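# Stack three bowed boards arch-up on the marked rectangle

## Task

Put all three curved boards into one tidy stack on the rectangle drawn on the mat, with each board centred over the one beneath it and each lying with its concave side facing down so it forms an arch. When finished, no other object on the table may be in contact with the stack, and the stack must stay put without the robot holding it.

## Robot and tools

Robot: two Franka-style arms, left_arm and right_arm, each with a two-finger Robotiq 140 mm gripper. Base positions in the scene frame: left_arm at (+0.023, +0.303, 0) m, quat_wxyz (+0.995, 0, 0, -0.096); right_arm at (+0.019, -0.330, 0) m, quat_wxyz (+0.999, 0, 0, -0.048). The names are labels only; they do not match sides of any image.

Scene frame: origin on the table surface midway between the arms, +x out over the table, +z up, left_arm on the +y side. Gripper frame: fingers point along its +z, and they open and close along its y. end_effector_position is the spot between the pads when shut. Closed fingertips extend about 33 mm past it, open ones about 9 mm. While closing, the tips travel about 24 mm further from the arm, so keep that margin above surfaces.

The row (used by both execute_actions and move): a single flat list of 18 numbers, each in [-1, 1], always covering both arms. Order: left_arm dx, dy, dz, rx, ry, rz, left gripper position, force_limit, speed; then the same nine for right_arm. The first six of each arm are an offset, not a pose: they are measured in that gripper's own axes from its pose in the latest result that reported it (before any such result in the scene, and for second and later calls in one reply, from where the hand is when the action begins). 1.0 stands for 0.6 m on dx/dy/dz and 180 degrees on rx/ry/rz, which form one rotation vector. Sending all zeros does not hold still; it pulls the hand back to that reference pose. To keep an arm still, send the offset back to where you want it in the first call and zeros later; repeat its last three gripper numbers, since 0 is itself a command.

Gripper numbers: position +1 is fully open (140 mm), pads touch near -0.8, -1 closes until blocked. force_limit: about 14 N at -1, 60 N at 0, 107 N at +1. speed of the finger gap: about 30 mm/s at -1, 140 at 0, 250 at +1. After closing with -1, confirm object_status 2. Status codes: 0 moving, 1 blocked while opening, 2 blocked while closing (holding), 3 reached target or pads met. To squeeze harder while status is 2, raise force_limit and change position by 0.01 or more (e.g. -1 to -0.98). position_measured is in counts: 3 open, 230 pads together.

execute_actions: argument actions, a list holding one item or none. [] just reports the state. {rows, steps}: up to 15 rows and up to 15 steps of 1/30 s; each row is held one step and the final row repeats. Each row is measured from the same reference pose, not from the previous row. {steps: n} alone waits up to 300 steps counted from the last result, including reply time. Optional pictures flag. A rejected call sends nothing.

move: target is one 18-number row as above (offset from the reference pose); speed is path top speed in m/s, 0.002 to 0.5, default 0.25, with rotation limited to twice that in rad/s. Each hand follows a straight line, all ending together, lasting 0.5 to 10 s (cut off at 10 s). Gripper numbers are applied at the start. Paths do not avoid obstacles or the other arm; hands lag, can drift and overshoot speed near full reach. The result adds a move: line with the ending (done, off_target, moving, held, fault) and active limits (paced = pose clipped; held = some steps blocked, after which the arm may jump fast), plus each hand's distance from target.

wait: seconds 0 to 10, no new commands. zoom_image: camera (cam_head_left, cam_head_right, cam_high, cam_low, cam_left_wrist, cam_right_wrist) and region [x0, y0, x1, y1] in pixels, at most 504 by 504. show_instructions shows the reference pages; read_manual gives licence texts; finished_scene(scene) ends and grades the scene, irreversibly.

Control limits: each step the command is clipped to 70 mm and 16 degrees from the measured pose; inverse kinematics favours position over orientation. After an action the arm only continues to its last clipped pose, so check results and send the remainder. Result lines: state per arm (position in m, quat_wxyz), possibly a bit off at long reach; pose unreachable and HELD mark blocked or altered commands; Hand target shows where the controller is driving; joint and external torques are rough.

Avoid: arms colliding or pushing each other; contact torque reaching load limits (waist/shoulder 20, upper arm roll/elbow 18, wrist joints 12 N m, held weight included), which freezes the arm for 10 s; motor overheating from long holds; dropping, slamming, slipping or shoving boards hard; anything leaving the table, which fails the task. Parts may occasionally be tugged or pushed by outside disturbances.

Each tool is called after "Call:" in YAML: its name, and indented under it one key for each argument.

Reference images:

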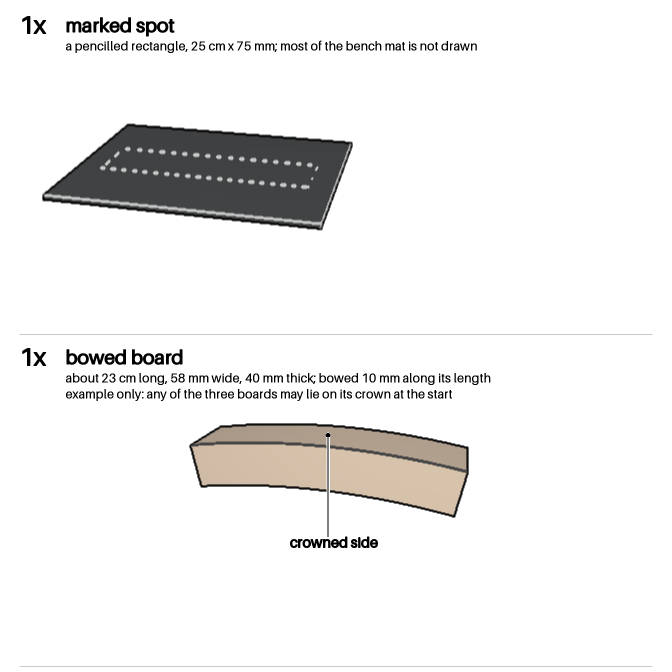

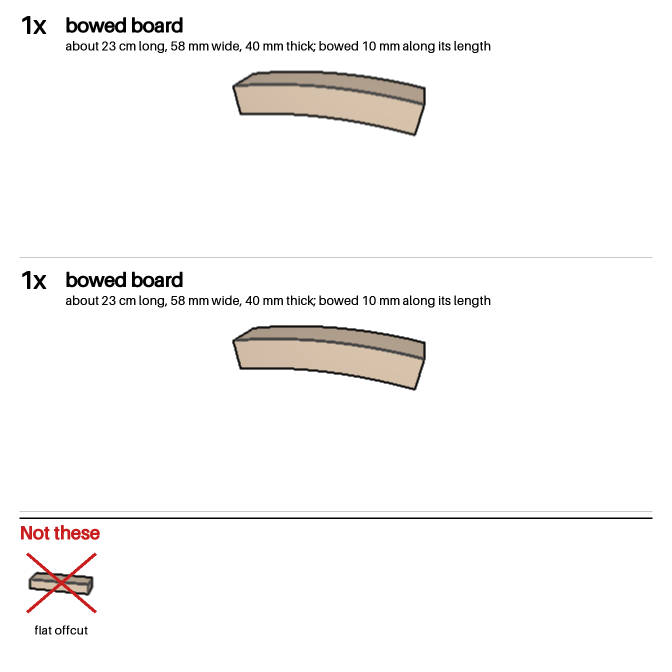

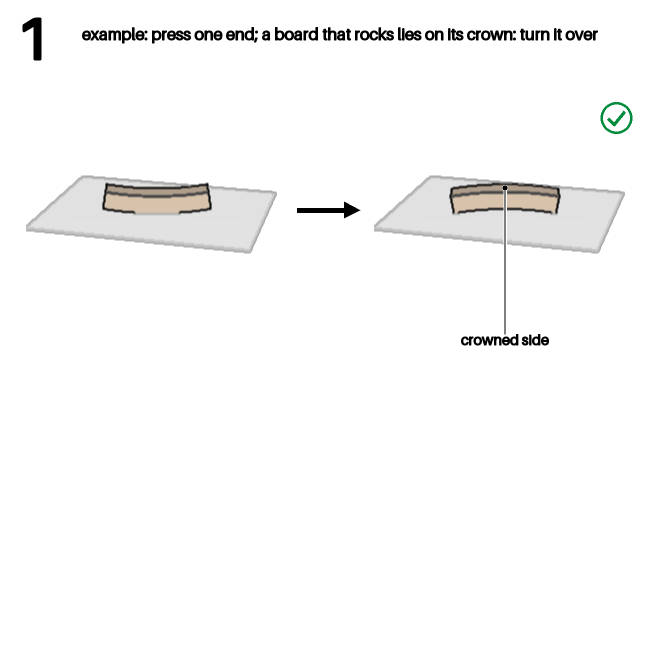

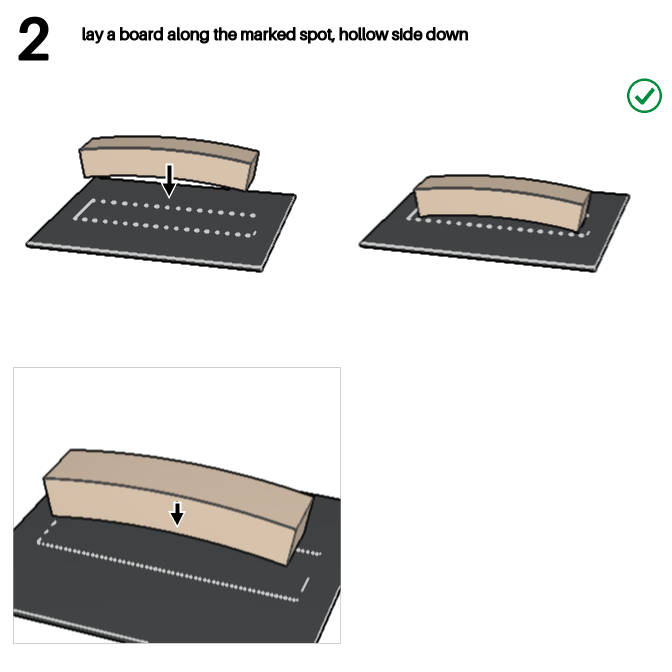

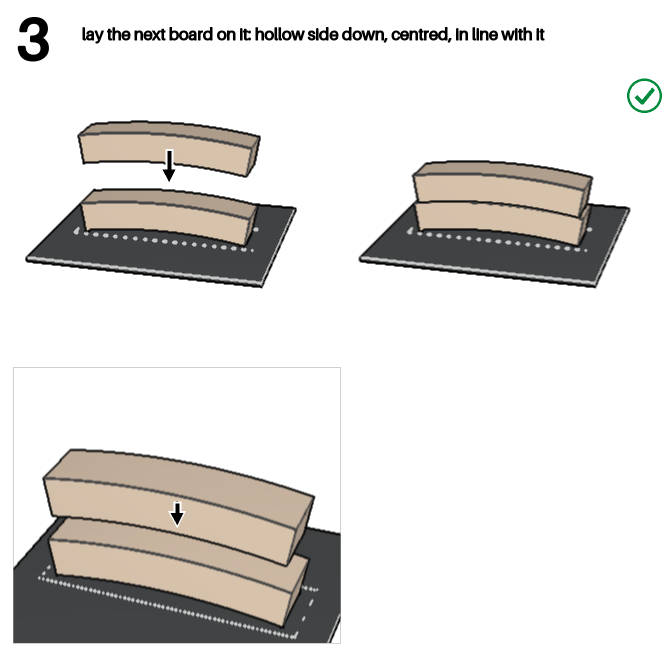

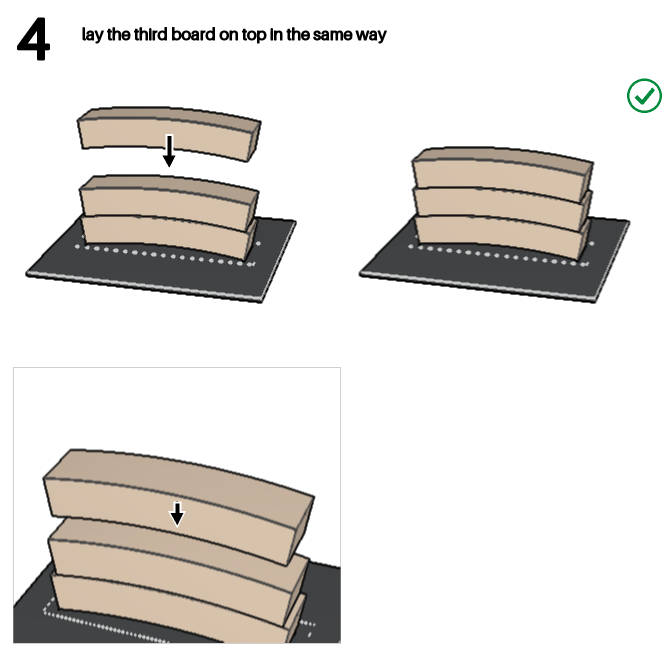

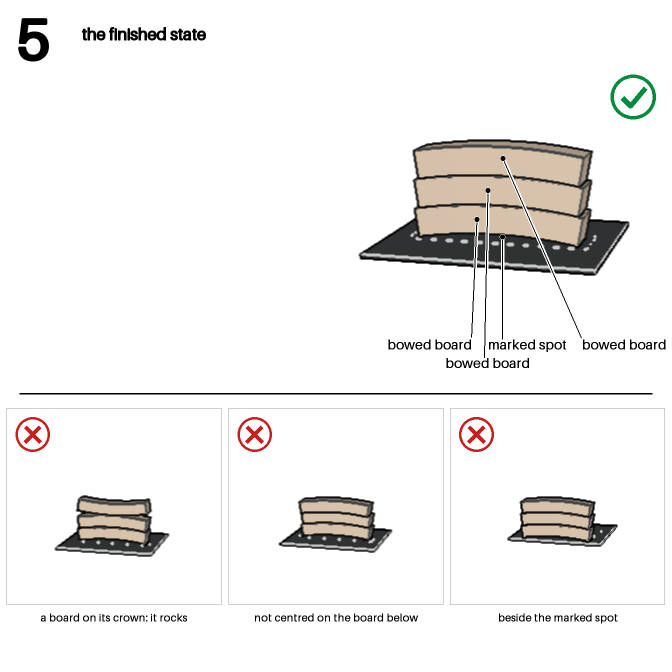

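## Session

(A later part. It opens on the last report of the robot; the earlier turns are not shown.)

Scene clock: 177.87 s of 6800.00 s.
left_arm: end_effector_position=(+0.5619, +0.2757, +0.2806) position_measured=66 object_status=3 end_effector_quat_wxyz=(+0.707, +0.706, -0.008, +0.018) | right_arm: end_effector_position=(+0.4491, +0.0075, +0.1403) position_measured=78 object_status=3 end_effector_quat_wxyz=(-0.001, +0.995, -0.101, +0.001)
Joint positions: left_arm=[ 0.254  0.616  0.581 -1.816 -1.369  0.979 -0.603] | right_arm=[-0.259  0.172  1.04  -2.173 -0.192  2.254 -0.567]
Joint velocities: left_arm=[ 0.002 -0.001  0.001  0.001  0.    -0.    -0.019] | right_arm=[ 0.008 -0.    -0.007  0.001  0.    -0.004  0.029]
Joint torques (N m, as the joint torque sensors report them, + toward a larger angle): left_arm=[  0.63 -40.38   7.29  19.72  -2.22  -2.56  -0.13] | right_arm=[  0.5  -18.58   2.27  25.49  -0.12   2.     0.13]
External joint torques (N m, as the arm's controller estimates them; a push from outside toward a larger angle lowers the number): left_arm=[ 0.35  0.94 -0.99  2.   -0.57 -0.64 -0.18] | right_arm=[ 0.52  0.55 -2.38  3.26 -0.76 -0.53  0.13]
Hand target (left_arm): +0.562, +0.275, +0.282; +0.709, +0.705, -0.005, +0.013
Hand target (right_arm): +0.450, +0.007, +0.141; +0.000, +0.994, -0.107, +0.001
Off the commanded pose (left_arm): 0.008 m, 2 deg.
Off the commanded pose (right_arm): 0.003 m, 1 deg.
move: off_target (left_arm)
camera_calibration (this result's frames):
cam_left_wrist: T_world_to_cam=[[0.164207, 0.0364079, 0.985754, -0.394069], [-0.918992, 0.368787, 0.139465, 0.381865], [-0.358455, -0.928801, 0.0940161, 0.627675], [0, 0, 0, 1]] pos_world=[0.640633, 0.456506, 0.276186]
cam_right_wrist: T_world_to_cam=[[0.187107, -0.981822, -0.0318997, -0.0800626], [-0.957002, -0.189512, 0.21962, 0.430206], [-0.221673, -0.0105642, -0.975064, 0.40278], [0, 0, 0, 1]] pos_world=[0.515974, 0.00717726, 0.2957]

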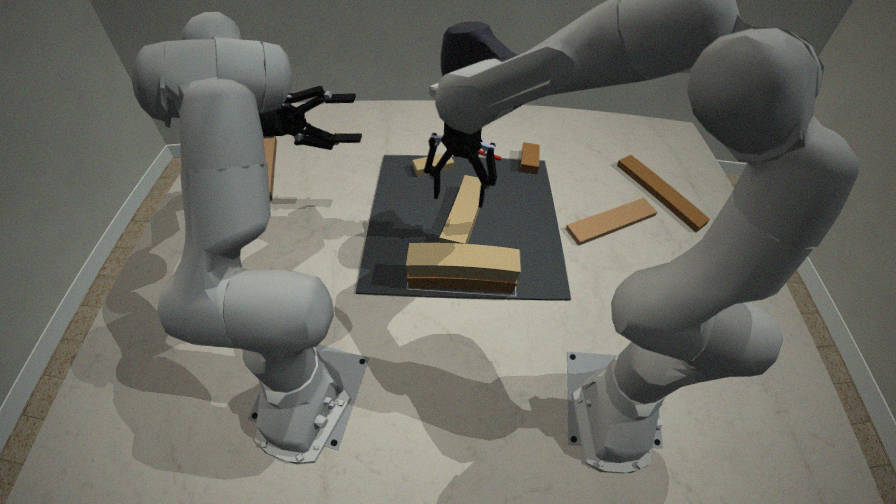

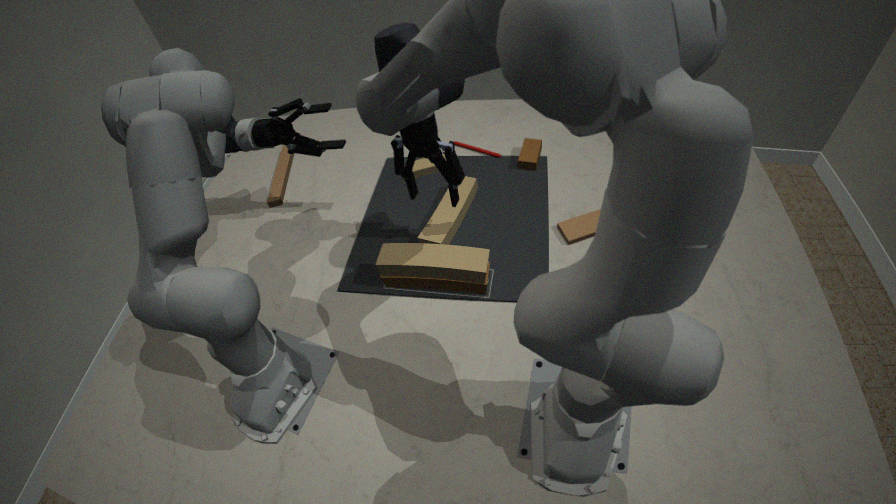

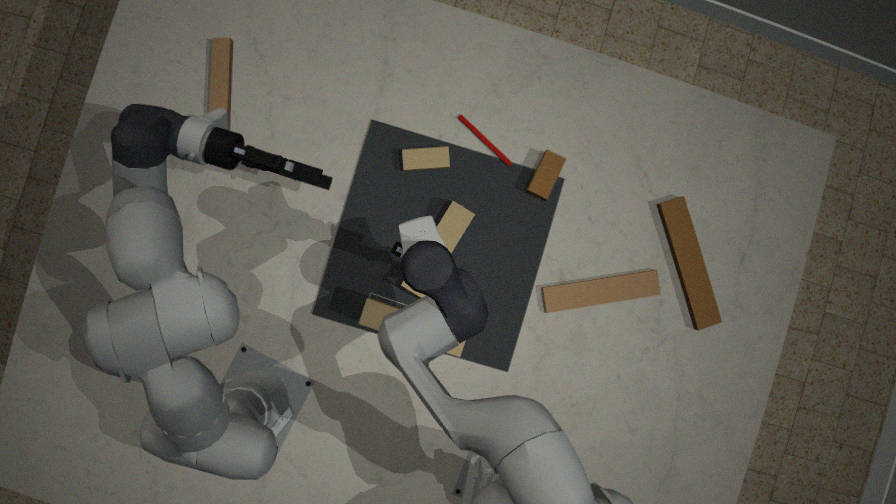

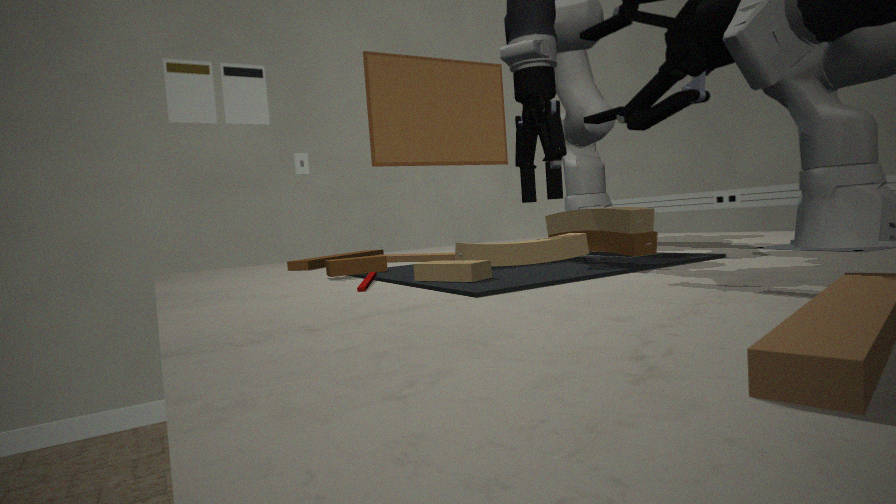

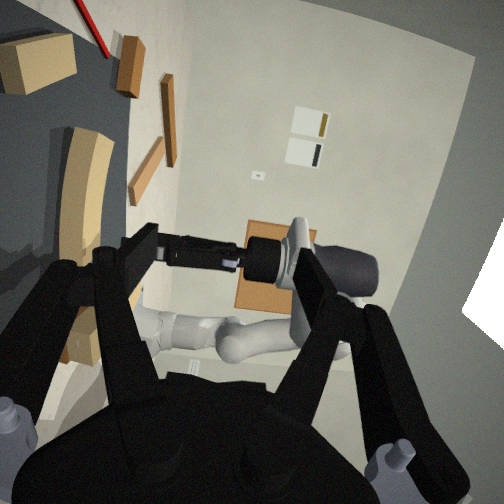

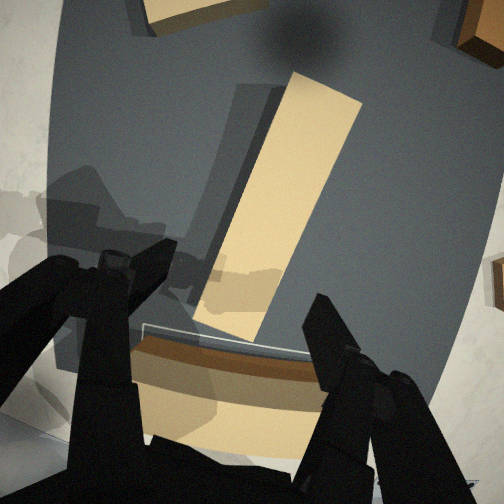

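Call:
move:
  target: [0,-0.01,0,0,-0.003,-0.02,0.5,0.2,0,-0.008,0,0.16,0,0,0.012,0.4,0.2,0]
  speed: 0.12

Call:
execute_actions:
  actions:
    - {"rows":[[0,0,0,0,0,0,0.5,0.2,0,0,0,0,0,0,0,-1,0.2,0]]}
  pictures: false

Call:
move:
  target: [0,0,0,0,0,0,0.5,0.2,0,0.05,0,-0.25,0,0,-0.075,-1,0.2,0]

Call:
move:
  target: [0,0,0.27,0,0,0,0.5,0.2,0,0.05,0.03,-0.135,0.5,0,0,-1,0.2,0]
  speed: 0.3

Scene clock: 189.07 s of 6800.00 s.
left_arm: end_effector_position=(+0.5628, +0.2758, +0.2741) position_measured=66 object_status=3 end_effector_quat_wxyz=(+0.707, +0.707, +0.009, -0.004) | right_arm: end_effector_position=(+0.4430, +0.0098, +0.0461) position_measured=78 object_status=3 end_effector_quat_wxyz=(-0.002, +0.993, -0.114, -0.002)
Joint positions: left_arm=[ 0.254  0.635  0.581 -1.803 -1.369  0.976 -0.65 ] | right_arm=[-0.08   0.371  0.845 -2.228 -0.422  2.437 -0.378]
Joint velocities: left_arm=[ 0.     0.001 -0.002 -0.    -0.    -0.001 -0.007] | right_arm=[ 0.008 -0.003 -0.008 -0.001 -0.     0.009  0.03 ]
Joint torques (N m, as the joint torque sensors report them, + toward a larger angle): left_arm=[  0.83 -40.8    7.66  19.58  -1.49  -2.62  -0.09] | right_arm=[  0.18 -28.33   6.03  20.34   0.06   2.84   0.13]
External joint torques (N m, as the arm's controller estimates them; a push from outside toward a larger angle lowers the number): left_arm=[ 0.89  0.62 -0.51  2.08  0.13 -0.68 -0.14] | right_arm=[ 0.09 -1.2  -2.65  1.37 -0.46  0.32  0.13]
Hand target (left_arm): +0.562, +0.276, +0.275; +0.708, +0.706, +0.010, -0.008
Hand target (right_arm): +0.444, +0.010, +0.047; -0.003, +0.993, -0.120, +0.001
Off the commanded pose (left_arm): 0.001 m, 1 deg.
Off the commanded pose (right_arm): 0.003 m, 1 deg.
After step 90, 6.77 s passed at rest.
move: done
camera_calibration (this result's frames):
cam_left_wrist: T_world_to_cam=[[0.218196, 0.0331327, 0.975342, -0.414413], [-0.907514, 0.374436, 0.190302, 0.361579], [-0.358898, -0.926661, 0.111769, 0.623492], [0, 0, 0, 1]] pos_world=[0.642331, 0.456108, 0.265698]
cam_right_wrist: T_world_to_cam=[[0.161888, -0.986139, -0.0363522, -0.0683024], [-0.960315, -0.165913, 0.224204, 0.446463], [-0.227128, -0.00138631, -0.973864, 0.311934], [0, 0, 0, 1]] pos_world=[0.510651, 0.00715099, 0.2012]

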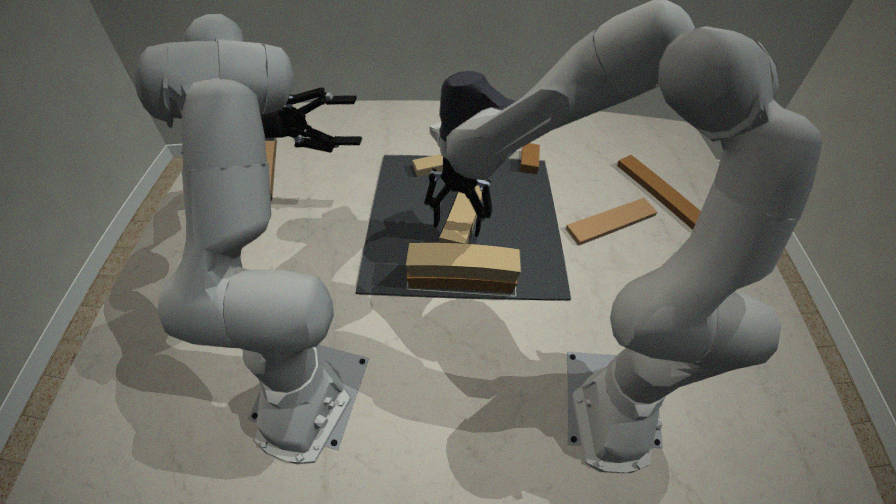

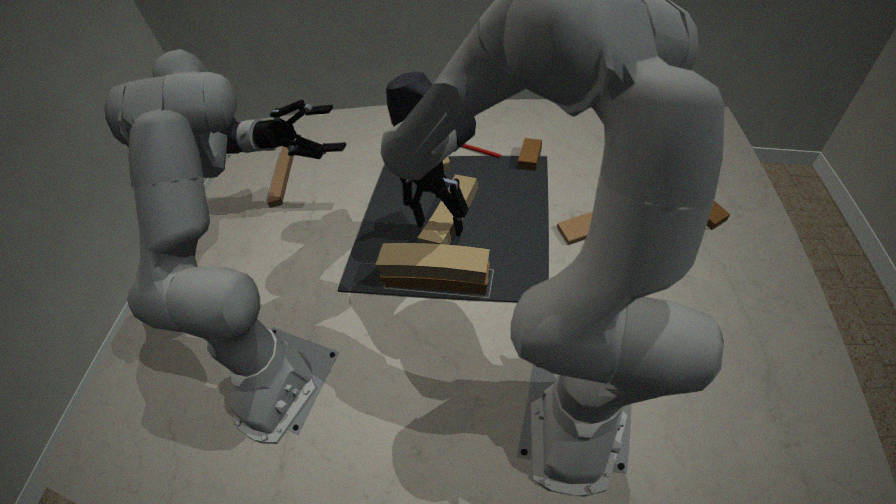

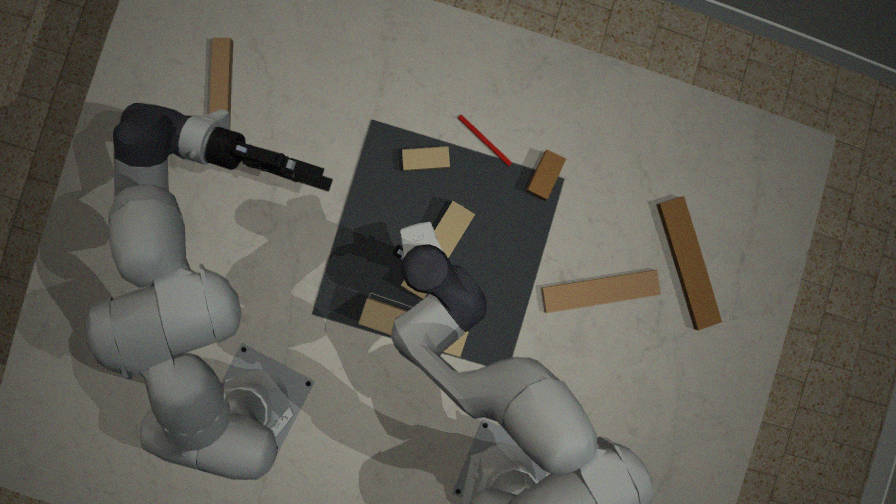

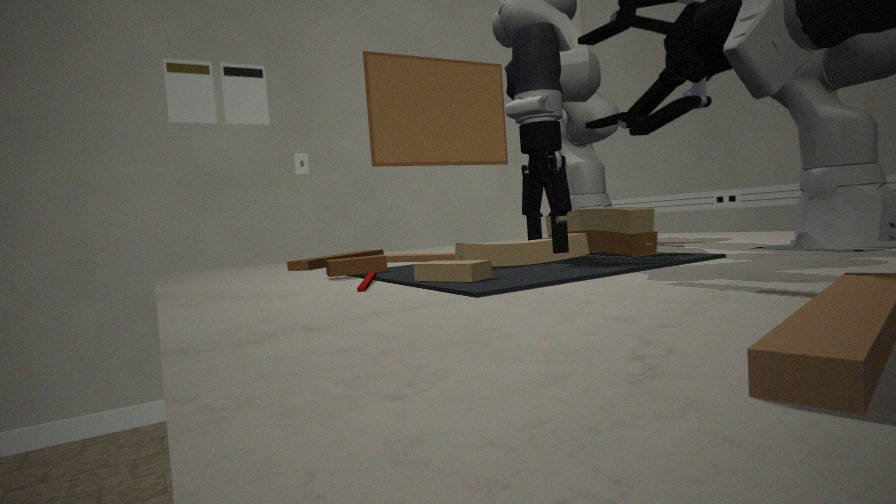

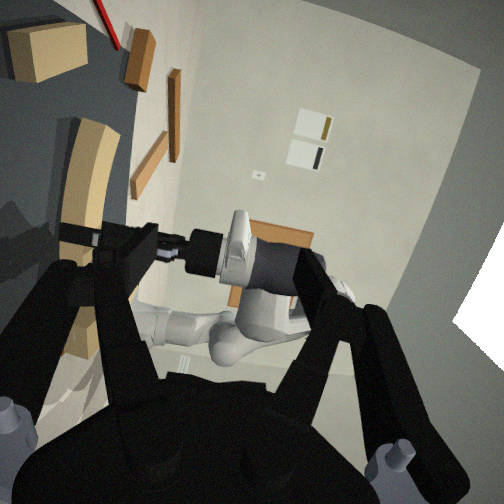

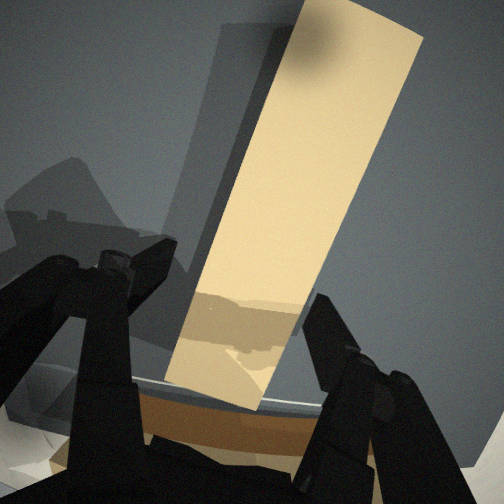

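Scene clock: 189.57 s of 6800.00 s.
left_arm: end_effector_position=(+0.5628, +0.2758, +0.2741) position_measured=66 object_status=3 end_effector_quat_wxyz=(+0.707, +0.707, +0.009, -0.004) | right_arm: end_effector_position=(+0.4429, +0.0093, +0.0464) position_measured=139 object_status=2 end_effector_quat_wxyz=(-0.001, +0.993, -0.114, -0.002)
Joint positions: left_arm=[ 0.254  0.635  0.581 -1.803 -1.369  0.976 -0.65 ] | right_arm=[-0.08   0.37   0.845 -2.229 -0.422  2.435 -0.377]
Joint velocities: left_arm=[ 0.     0.001  0.001 -0.    -0.001  0.001 -0.001] | right_arm=[-0.     0.     0.     0.002  0.001 -0.    -0.   ]
Joint torques (N m, as the joint torque sensors report them, + toward a larger angle): left_arm=[  0.39 -41.41   8.11  18.56  -1.64  -2.08   0.17] | right_arm=[ -0.32 -26.56   7.85  20.45   0.49   2.62  -0.04]
External joint torques (N m, as the arm's controller estimates them; a push from outside toward a larger angle lowers the number): left_arm=[ 0.26  0.1  -0.23  1.05 -0.03 -0.15  0.11] | right_arm=[-0.3   0.58 -0.7   1.38 -0.03  0.09 -0.04]
Hand target (left_arm): +0.563, +0.276, +0.274; +0.707, +0.707, +0.009, -0.004
Hand target (right_arm): +0.443, +0.010, +0.046; -0.002, +0.993, -0.114, -0.002
Off the commanded pose (left_arm): 0.000 m, 0 deg.
Off the commanded pose (right_arm): 0.001 m, 0 deg.
Steps of this call (steps 1 to 15: all 15 steps of this action). Readings (end_effector_position | what the end effector reports):
1: left_arm (+0.5628, +0.2758, +0.2741) | right_arm (+0.4430, +0.0098, +0.0461) | left_arm position_measured=66 object_status=3 | right_arm position_measured=78 object_status=0
2: left_arm (+0.5628, +0.2758, +0.2741) | right_arm (+0.4430, +0.0098, +0.0461) | left_arm position_measured=66 object_status=3 | right_arm position_measured=84 object_status=0
4: left_arm (+0.5628, +0.2758, +0.2741) | right_arm (+0.4430, +0.0098, +0.0461) | left_arm position_measured=66 object_status=3 | right_arm position_measured=99 object_status=0
8: left_arm (+0.5628, +0.2758, +0.2741) | right_arm (+0.4428, +0.0093, +0.0461) | left_arm position_measured=66 object_status=3 | right_arm position_measured=129 object_status=0
15: the state above

Scene clock: 191.47 s of 6800.00 s.
left_arm: end_effector_position=(+0.5628, +0.2758, +0.2741) position_measured=66 object_status=3 end_effector_quat_wxyz=(+0.707, +0.707, +0.009, -0.004) | right_arm: end_effector_position=(+0.4719, -0.0004, +0.1913) position_measured=139 object_status=2 end_effector_quat_wxyz=(+0.003, +1.000, -0.003, -0.003)
Joint positions: left_arm=[ 0.254  0.635  0.581 -1.803 -1.369  0.976 -0.65 ] | right_arm=[-0.319  0.147  1.076 -2.051 -0.152  2.107 -0.828]
Joint velocities: left_arm=[ 0.001 -0.     0.    -0.001 -0.     0.     0.001] | right_arm=[-0.001  0.    -0.    -0.001  0.002  0.    -0.032]
Joint torques (N m, as the joint torque sensors report them, + toward a larger angle): left_arm=[  0.23 -41.39   8.14  18.59  -1.67  -2.04   0.17] | right_arm=[ -1.07 -19.83   5.39  26.85   1.26   2.37  -0.16]
External joint torques (N m, as the arm's controller estimates them; a push from outside toward a larger angle lowers the number): left_arm=[ 0.25  0.18 -0.09  1.02 -0.05 -0.1   0.11] | right_arm=[-1.05 -1.53  1.27  3.55  0.55 -0.13 -0.16]
Hand target (left_arm): +0.563, +0.276, +0.274; +0.707, +0.707, +0.009, -0.004
Hand target (right_arm): +0.473, +0.002, +0.194; +0.001, +1.000, +0.003, -0.001
Off the commanded pose (left_arm): 0.000 m, 0 deg.
Off the commanded pose (right_arm): 0.006 m, 1 deg.
move: off_target (right_arm)
camera_calibration (this result's frames):
cam_left_wrist: T_world_to_cam=[[0.218226, 0.0331329, 0.975336, -0.414428], [-0.907508, 0.374437, 0.19033, 0.361567], [-0.358896, -0.92666, 0.11178, 0.623487], [0, 0, 0, 1]] pos_world=[0.642331, 0.456108, 0.265696]
cam_right_wrist: T_world_to_cam=[[0.375209, -0.926526, -0.0277068, -0.180027], [-0.899711, -0.371216, 0.229608, 0.410276], [-0.223023, -0.0612228, -0.972889, 0.457745], [0, 0, 0, 1]] pos_world=[0.538765, 0.0135252, 0.346144]

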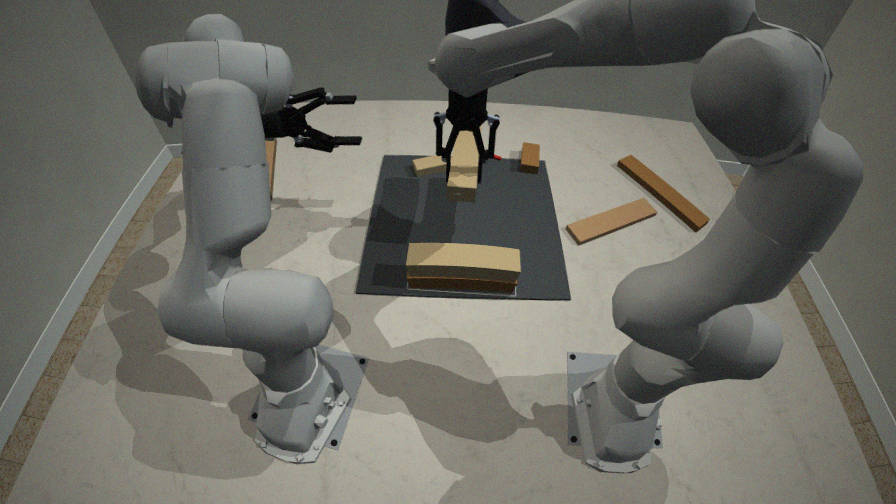

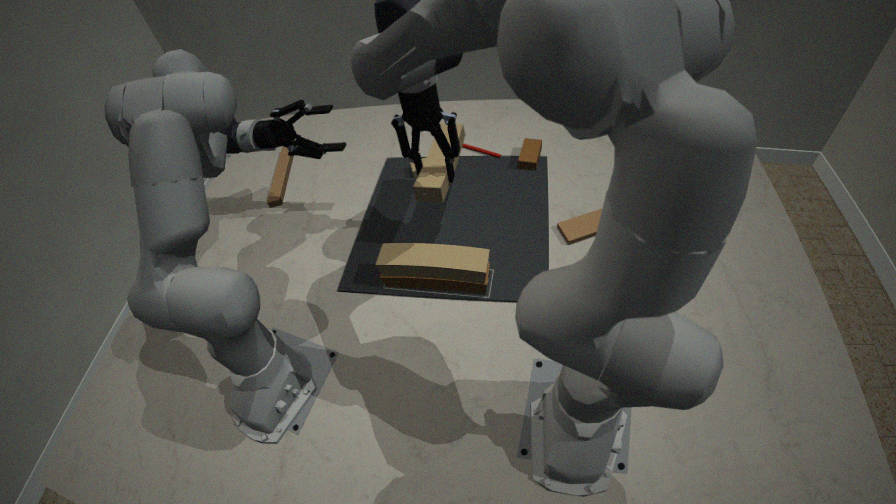

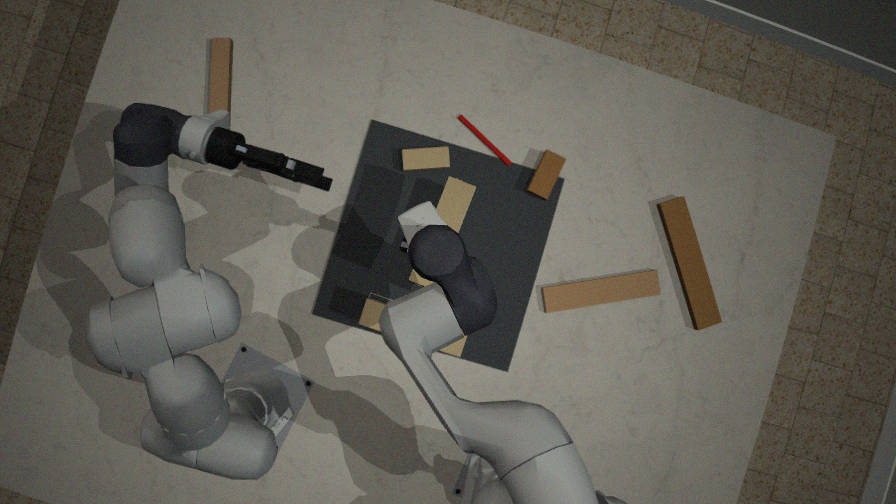

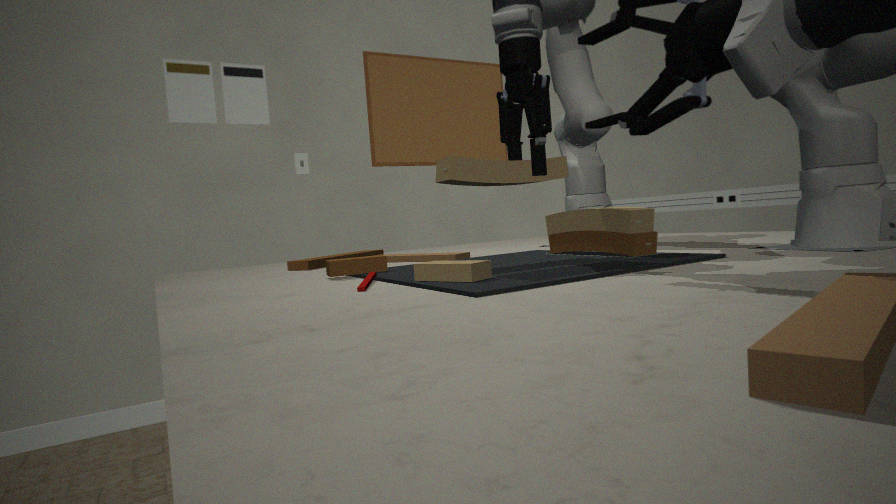

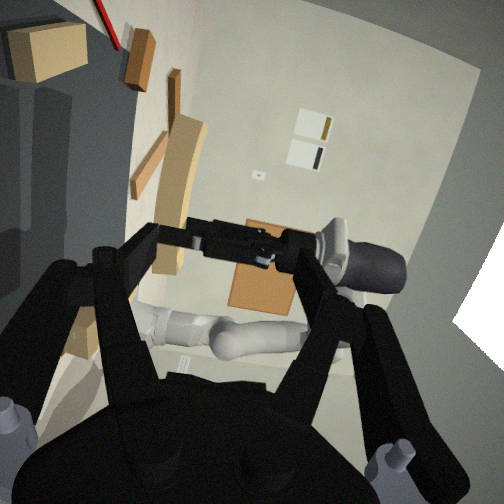

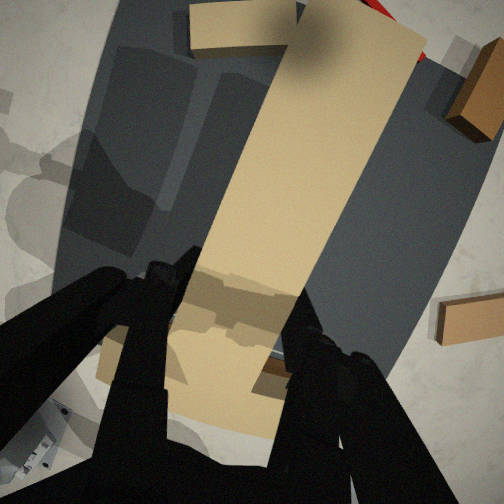

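Scene clock: 195.00 s of 6800.00 s.
left_arm: end_effector_position=(+0.5628, +0.1150, +0.2736) position_measured=66 object_status=3 end_effector_quat_wxyz=(+0.708, +0.706, +0.008, -0.004) | right_arm: end_effector_position=(+0.5011, -0.0185, +0.2670) position_measured=139 object_status=2 end_effector_quat_wxyz=(+0.700, -0.714, +0.016, +0.001)
Joint positions: left_arm=[-0.04   0.458  0.547 -2.069 -1.507  1.227 -0.65 ] | right_arm=[-0.518  0.267  0.623 -2.347  1.488  1.724 -2.536]
Joint velocities: left_arm=[ 0.    -0.001 -0.     0.     0.001  0.001  0.001] | right_arm=[-0.001  0.001  0.001  0.001  0.    -0.003 -0.029]
Joint torques (N m, as the joint torque sensors report them, + toward a larger angle): left_arm=[ -1.28 -37.72   5.75  17.91  -2.18  -1.47  -0.03] | right_arm=[ -1.32 -28.25   6.45  22.9    2.44  -3.71  -0.45]
External joint torques (N m, as the arm's controller estimates them; a push from outside toward a larger angle lowers the number): left_arm=[-1.25 -0.96 -0.01  0.38 -0.57  0.49 -0.09] | right_arm=[-1.37 -0.51  1.43  4.57  1.45 -1.71 -0.4 ]
Hand target (left_arm): +0.563, +0.114, +0.273; +0.708, +0.706, +0.010, -0.004
Hand target (right_arm): +0.502, -0.017, +0.273; +0.705, -0.709, +0.007, -0.006
Off the commanded pose (left_arm): 0.002 m, 0 deg.
Off the commanded pose (right_arm): 0.005 m, 2 deg.
move: off_target (right_arm)
camera_calibration (this result's frames):
cam_left_wrist: T_world_to_cam=[[0.217111, 0.037403, 0.97543, -0.408476], [-0.907653, 0.375448, 0.187628, 0.42261], [-0.359206, -0.926088, 0.115463, 0.473602], [0, 0, 0, 1]] pos_world=[0.642388, 0.295207, 0.264463]
cam_right_wrist: T_world_to_cam=[[0.359117, 0.00583088, -0.933274, 0.0614784], [-0.912172, -0.209341, -0.352304, 0.577018], [-0.197427, 0.977825, -0.069859, 0.302059], [0, 0, 0, 1]] pos_world=[0.563896, -0.174926, 0.281764]

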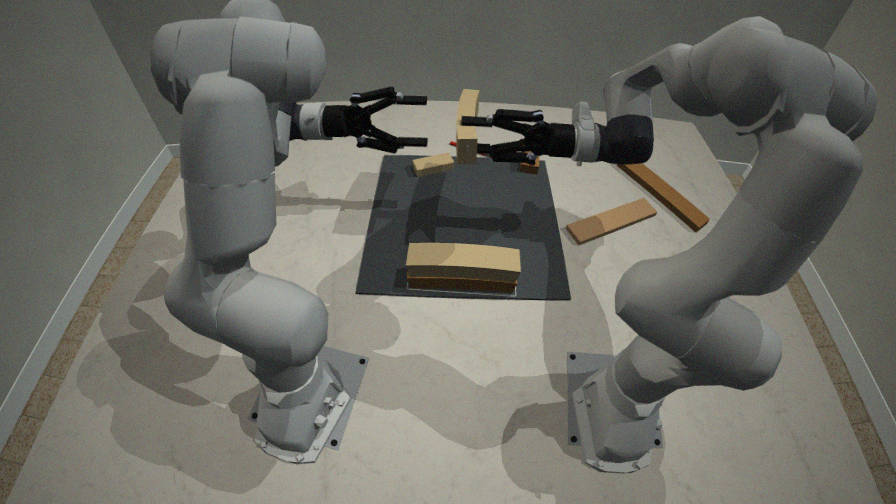

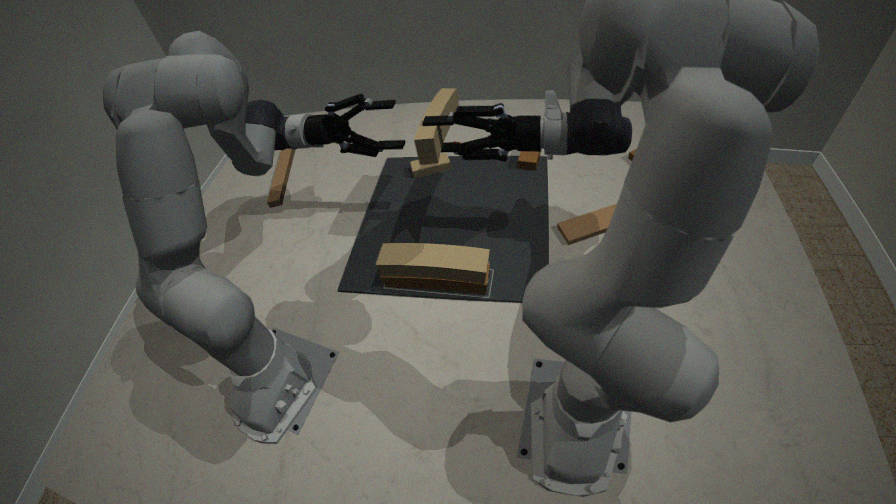

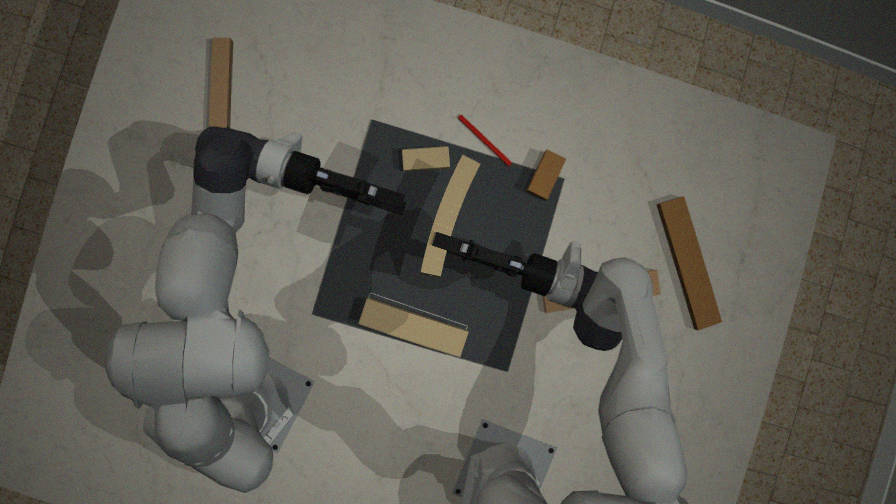

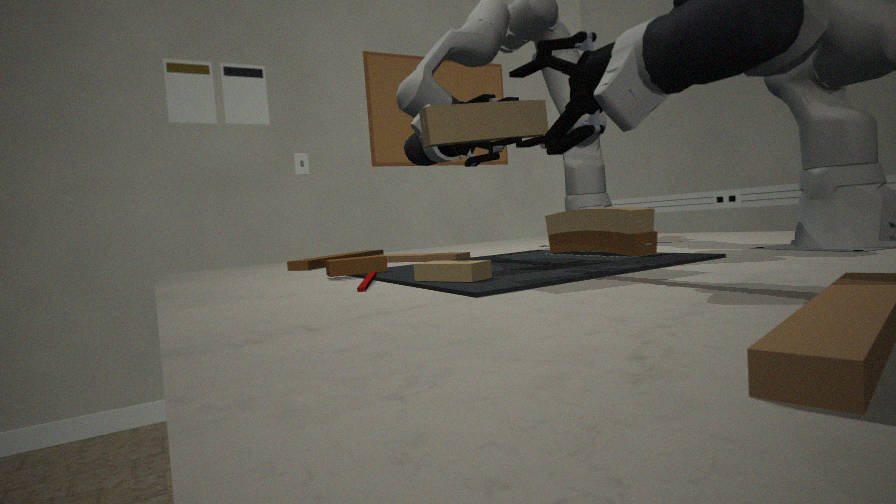

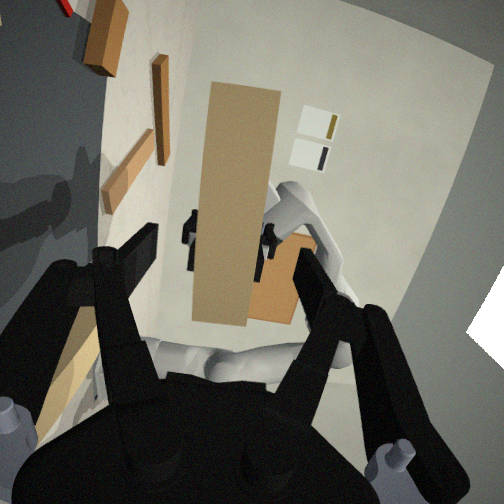

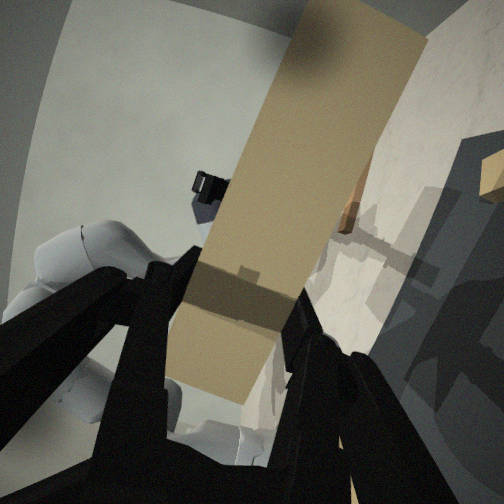

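Call:
move:
  target: [-0.006,-0.003,0.162,0,0,-0.005,0.5,0.2,0,0,-0.005,0,0.002,-0.003,-0.016,-1,0.2,0]
  speed: 0.1

Scene clock: 200.10 s of 6800.00 s.
left_arm: end_effector_position=(+0.5584, +0.0183, +0.2722) position_measured=66 object_status=3 end_effector_quat_wxyz=(+0.710, +0.704, +0.011, -0.009) | right_arm: end_effector_position=(+0.5006, -0.0190, +0.2652) position_measured=139 object_status=2 end_effector_quat_wxyz=(+0.699, -0.715, +0.003, -0.009)
Joint positions: left_arm=[-0.187  0.401  0.487 -2.145 -1.629  1.376 -0.666] | right_arm=[-0.518  0.272  0.623 -2.343  1.48   1.725 -2.569]
Joint velocities: left_arm=[ 0.001 -0.001  0.001 -0.001 -0.003  0.011 -0.005] | right_arm=[-0.     0.001 -0.    -0.    -0.001 -0.    -0.007]
Joint torques (N m, as the joint torque sensors report them, + toward a larger angle): left_arm=[ -1.05 -36.63   4.62  17.56  -2.16  -1.47  -0.23] | right_arm=[ -1.22 -28.31   5.54  22.97   0.98  -3.65  -0.5 ]
External joint torques (N m, as the arm's controller estimates them; a push from outside toward a larger angle lowers the number): left_arm=[-1.1  -0.71  0.07 -0.08 -0.61  0.49 -0.28] | right_arm=[-1.16 -0.48  0.52  4.71 -0.02 -1.68 -0.45]
Hand target (left_arm): +0.559, +0.018, +0.272; +0.709, +0.705, +0.015, -0.010
Hand target (right_arm): +0.501, -0.018, +0.270; +0.703, -0.711, -0.005, -0.013
Off the commanded pose (left_arm): 0.002 m, 0 deg.
Off the commanded pose (right_arm): 0.005 m, 1 deg.
After step 90, 0.63 s passed at rest.
move: off_target (right_arm)
camera_calibration (this result's frames):
cam_left_wrist: T_world_to_cam=[[0.227933, 0.0407533, 0.972824, -0.407986], [-0.904373, 0.37906, 0.196016, 0.450982], [-0.36077, -0.924474, 0.123257, 0.381429], [0, 0, 0, 1]] pos_world=[0.638457, 0.198299, 0.261485]
cam_right_wrist: T_world_to_cam=[[0.390065, 0.00476352, -0.920775, 0.0411046], [-0.898786, -0.215321, -0.381864, 0.576889], [-0.200081, 0.976532, -0.0797078, 0.306222], [0, 0, 0, 1]] pos_world=[0.563736, -0.175015, 0.282549]

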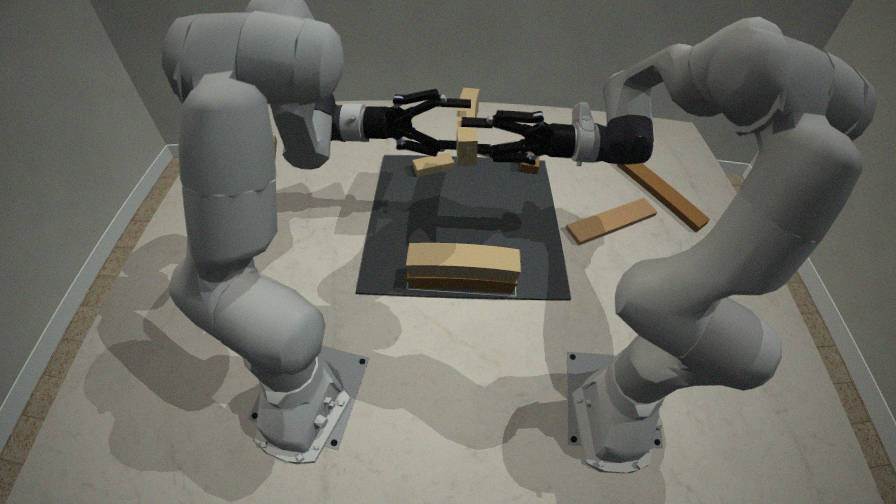

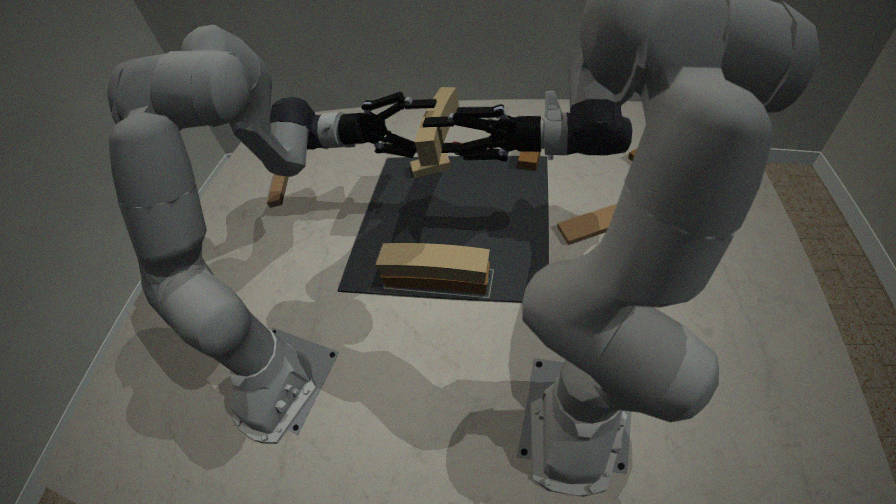

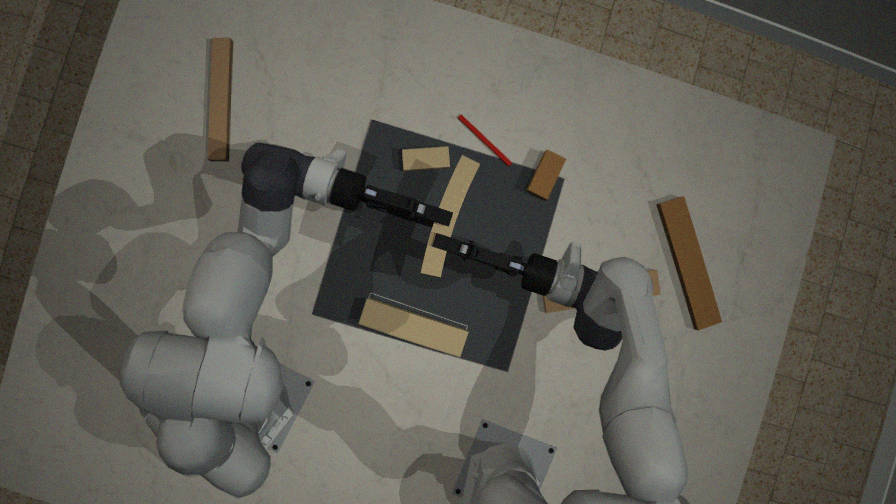

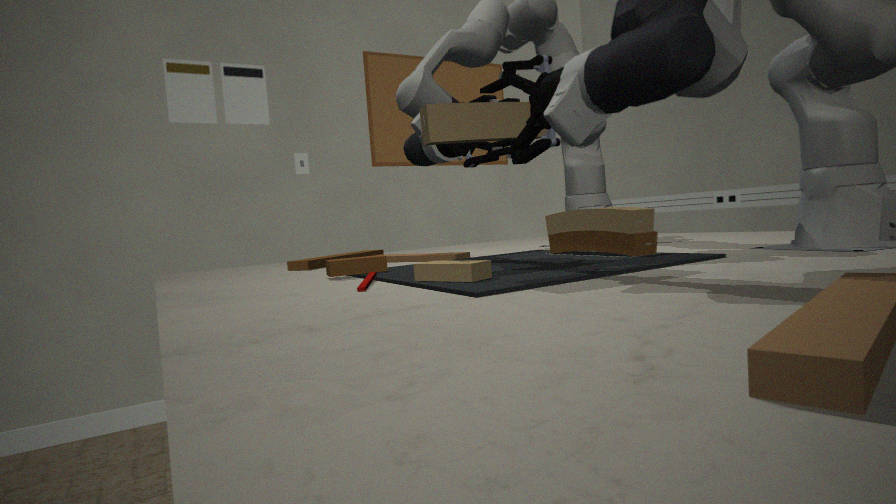

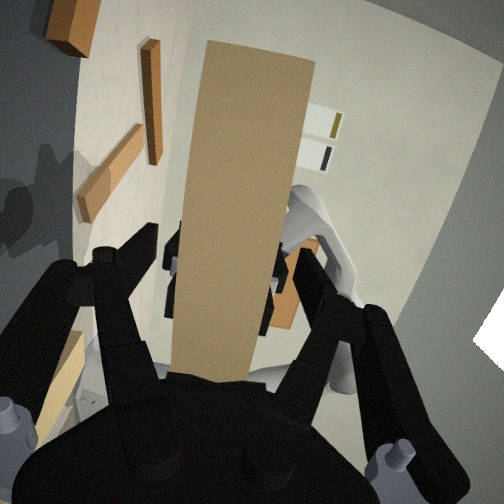

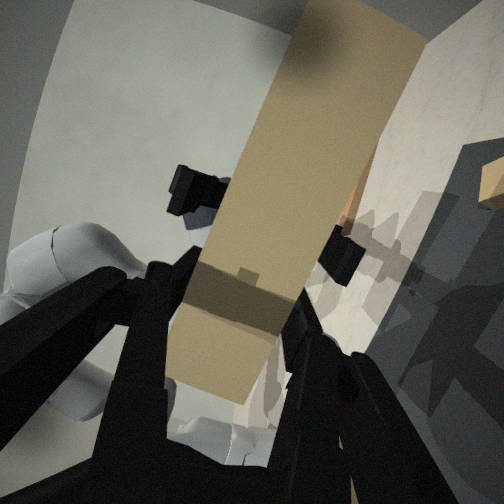

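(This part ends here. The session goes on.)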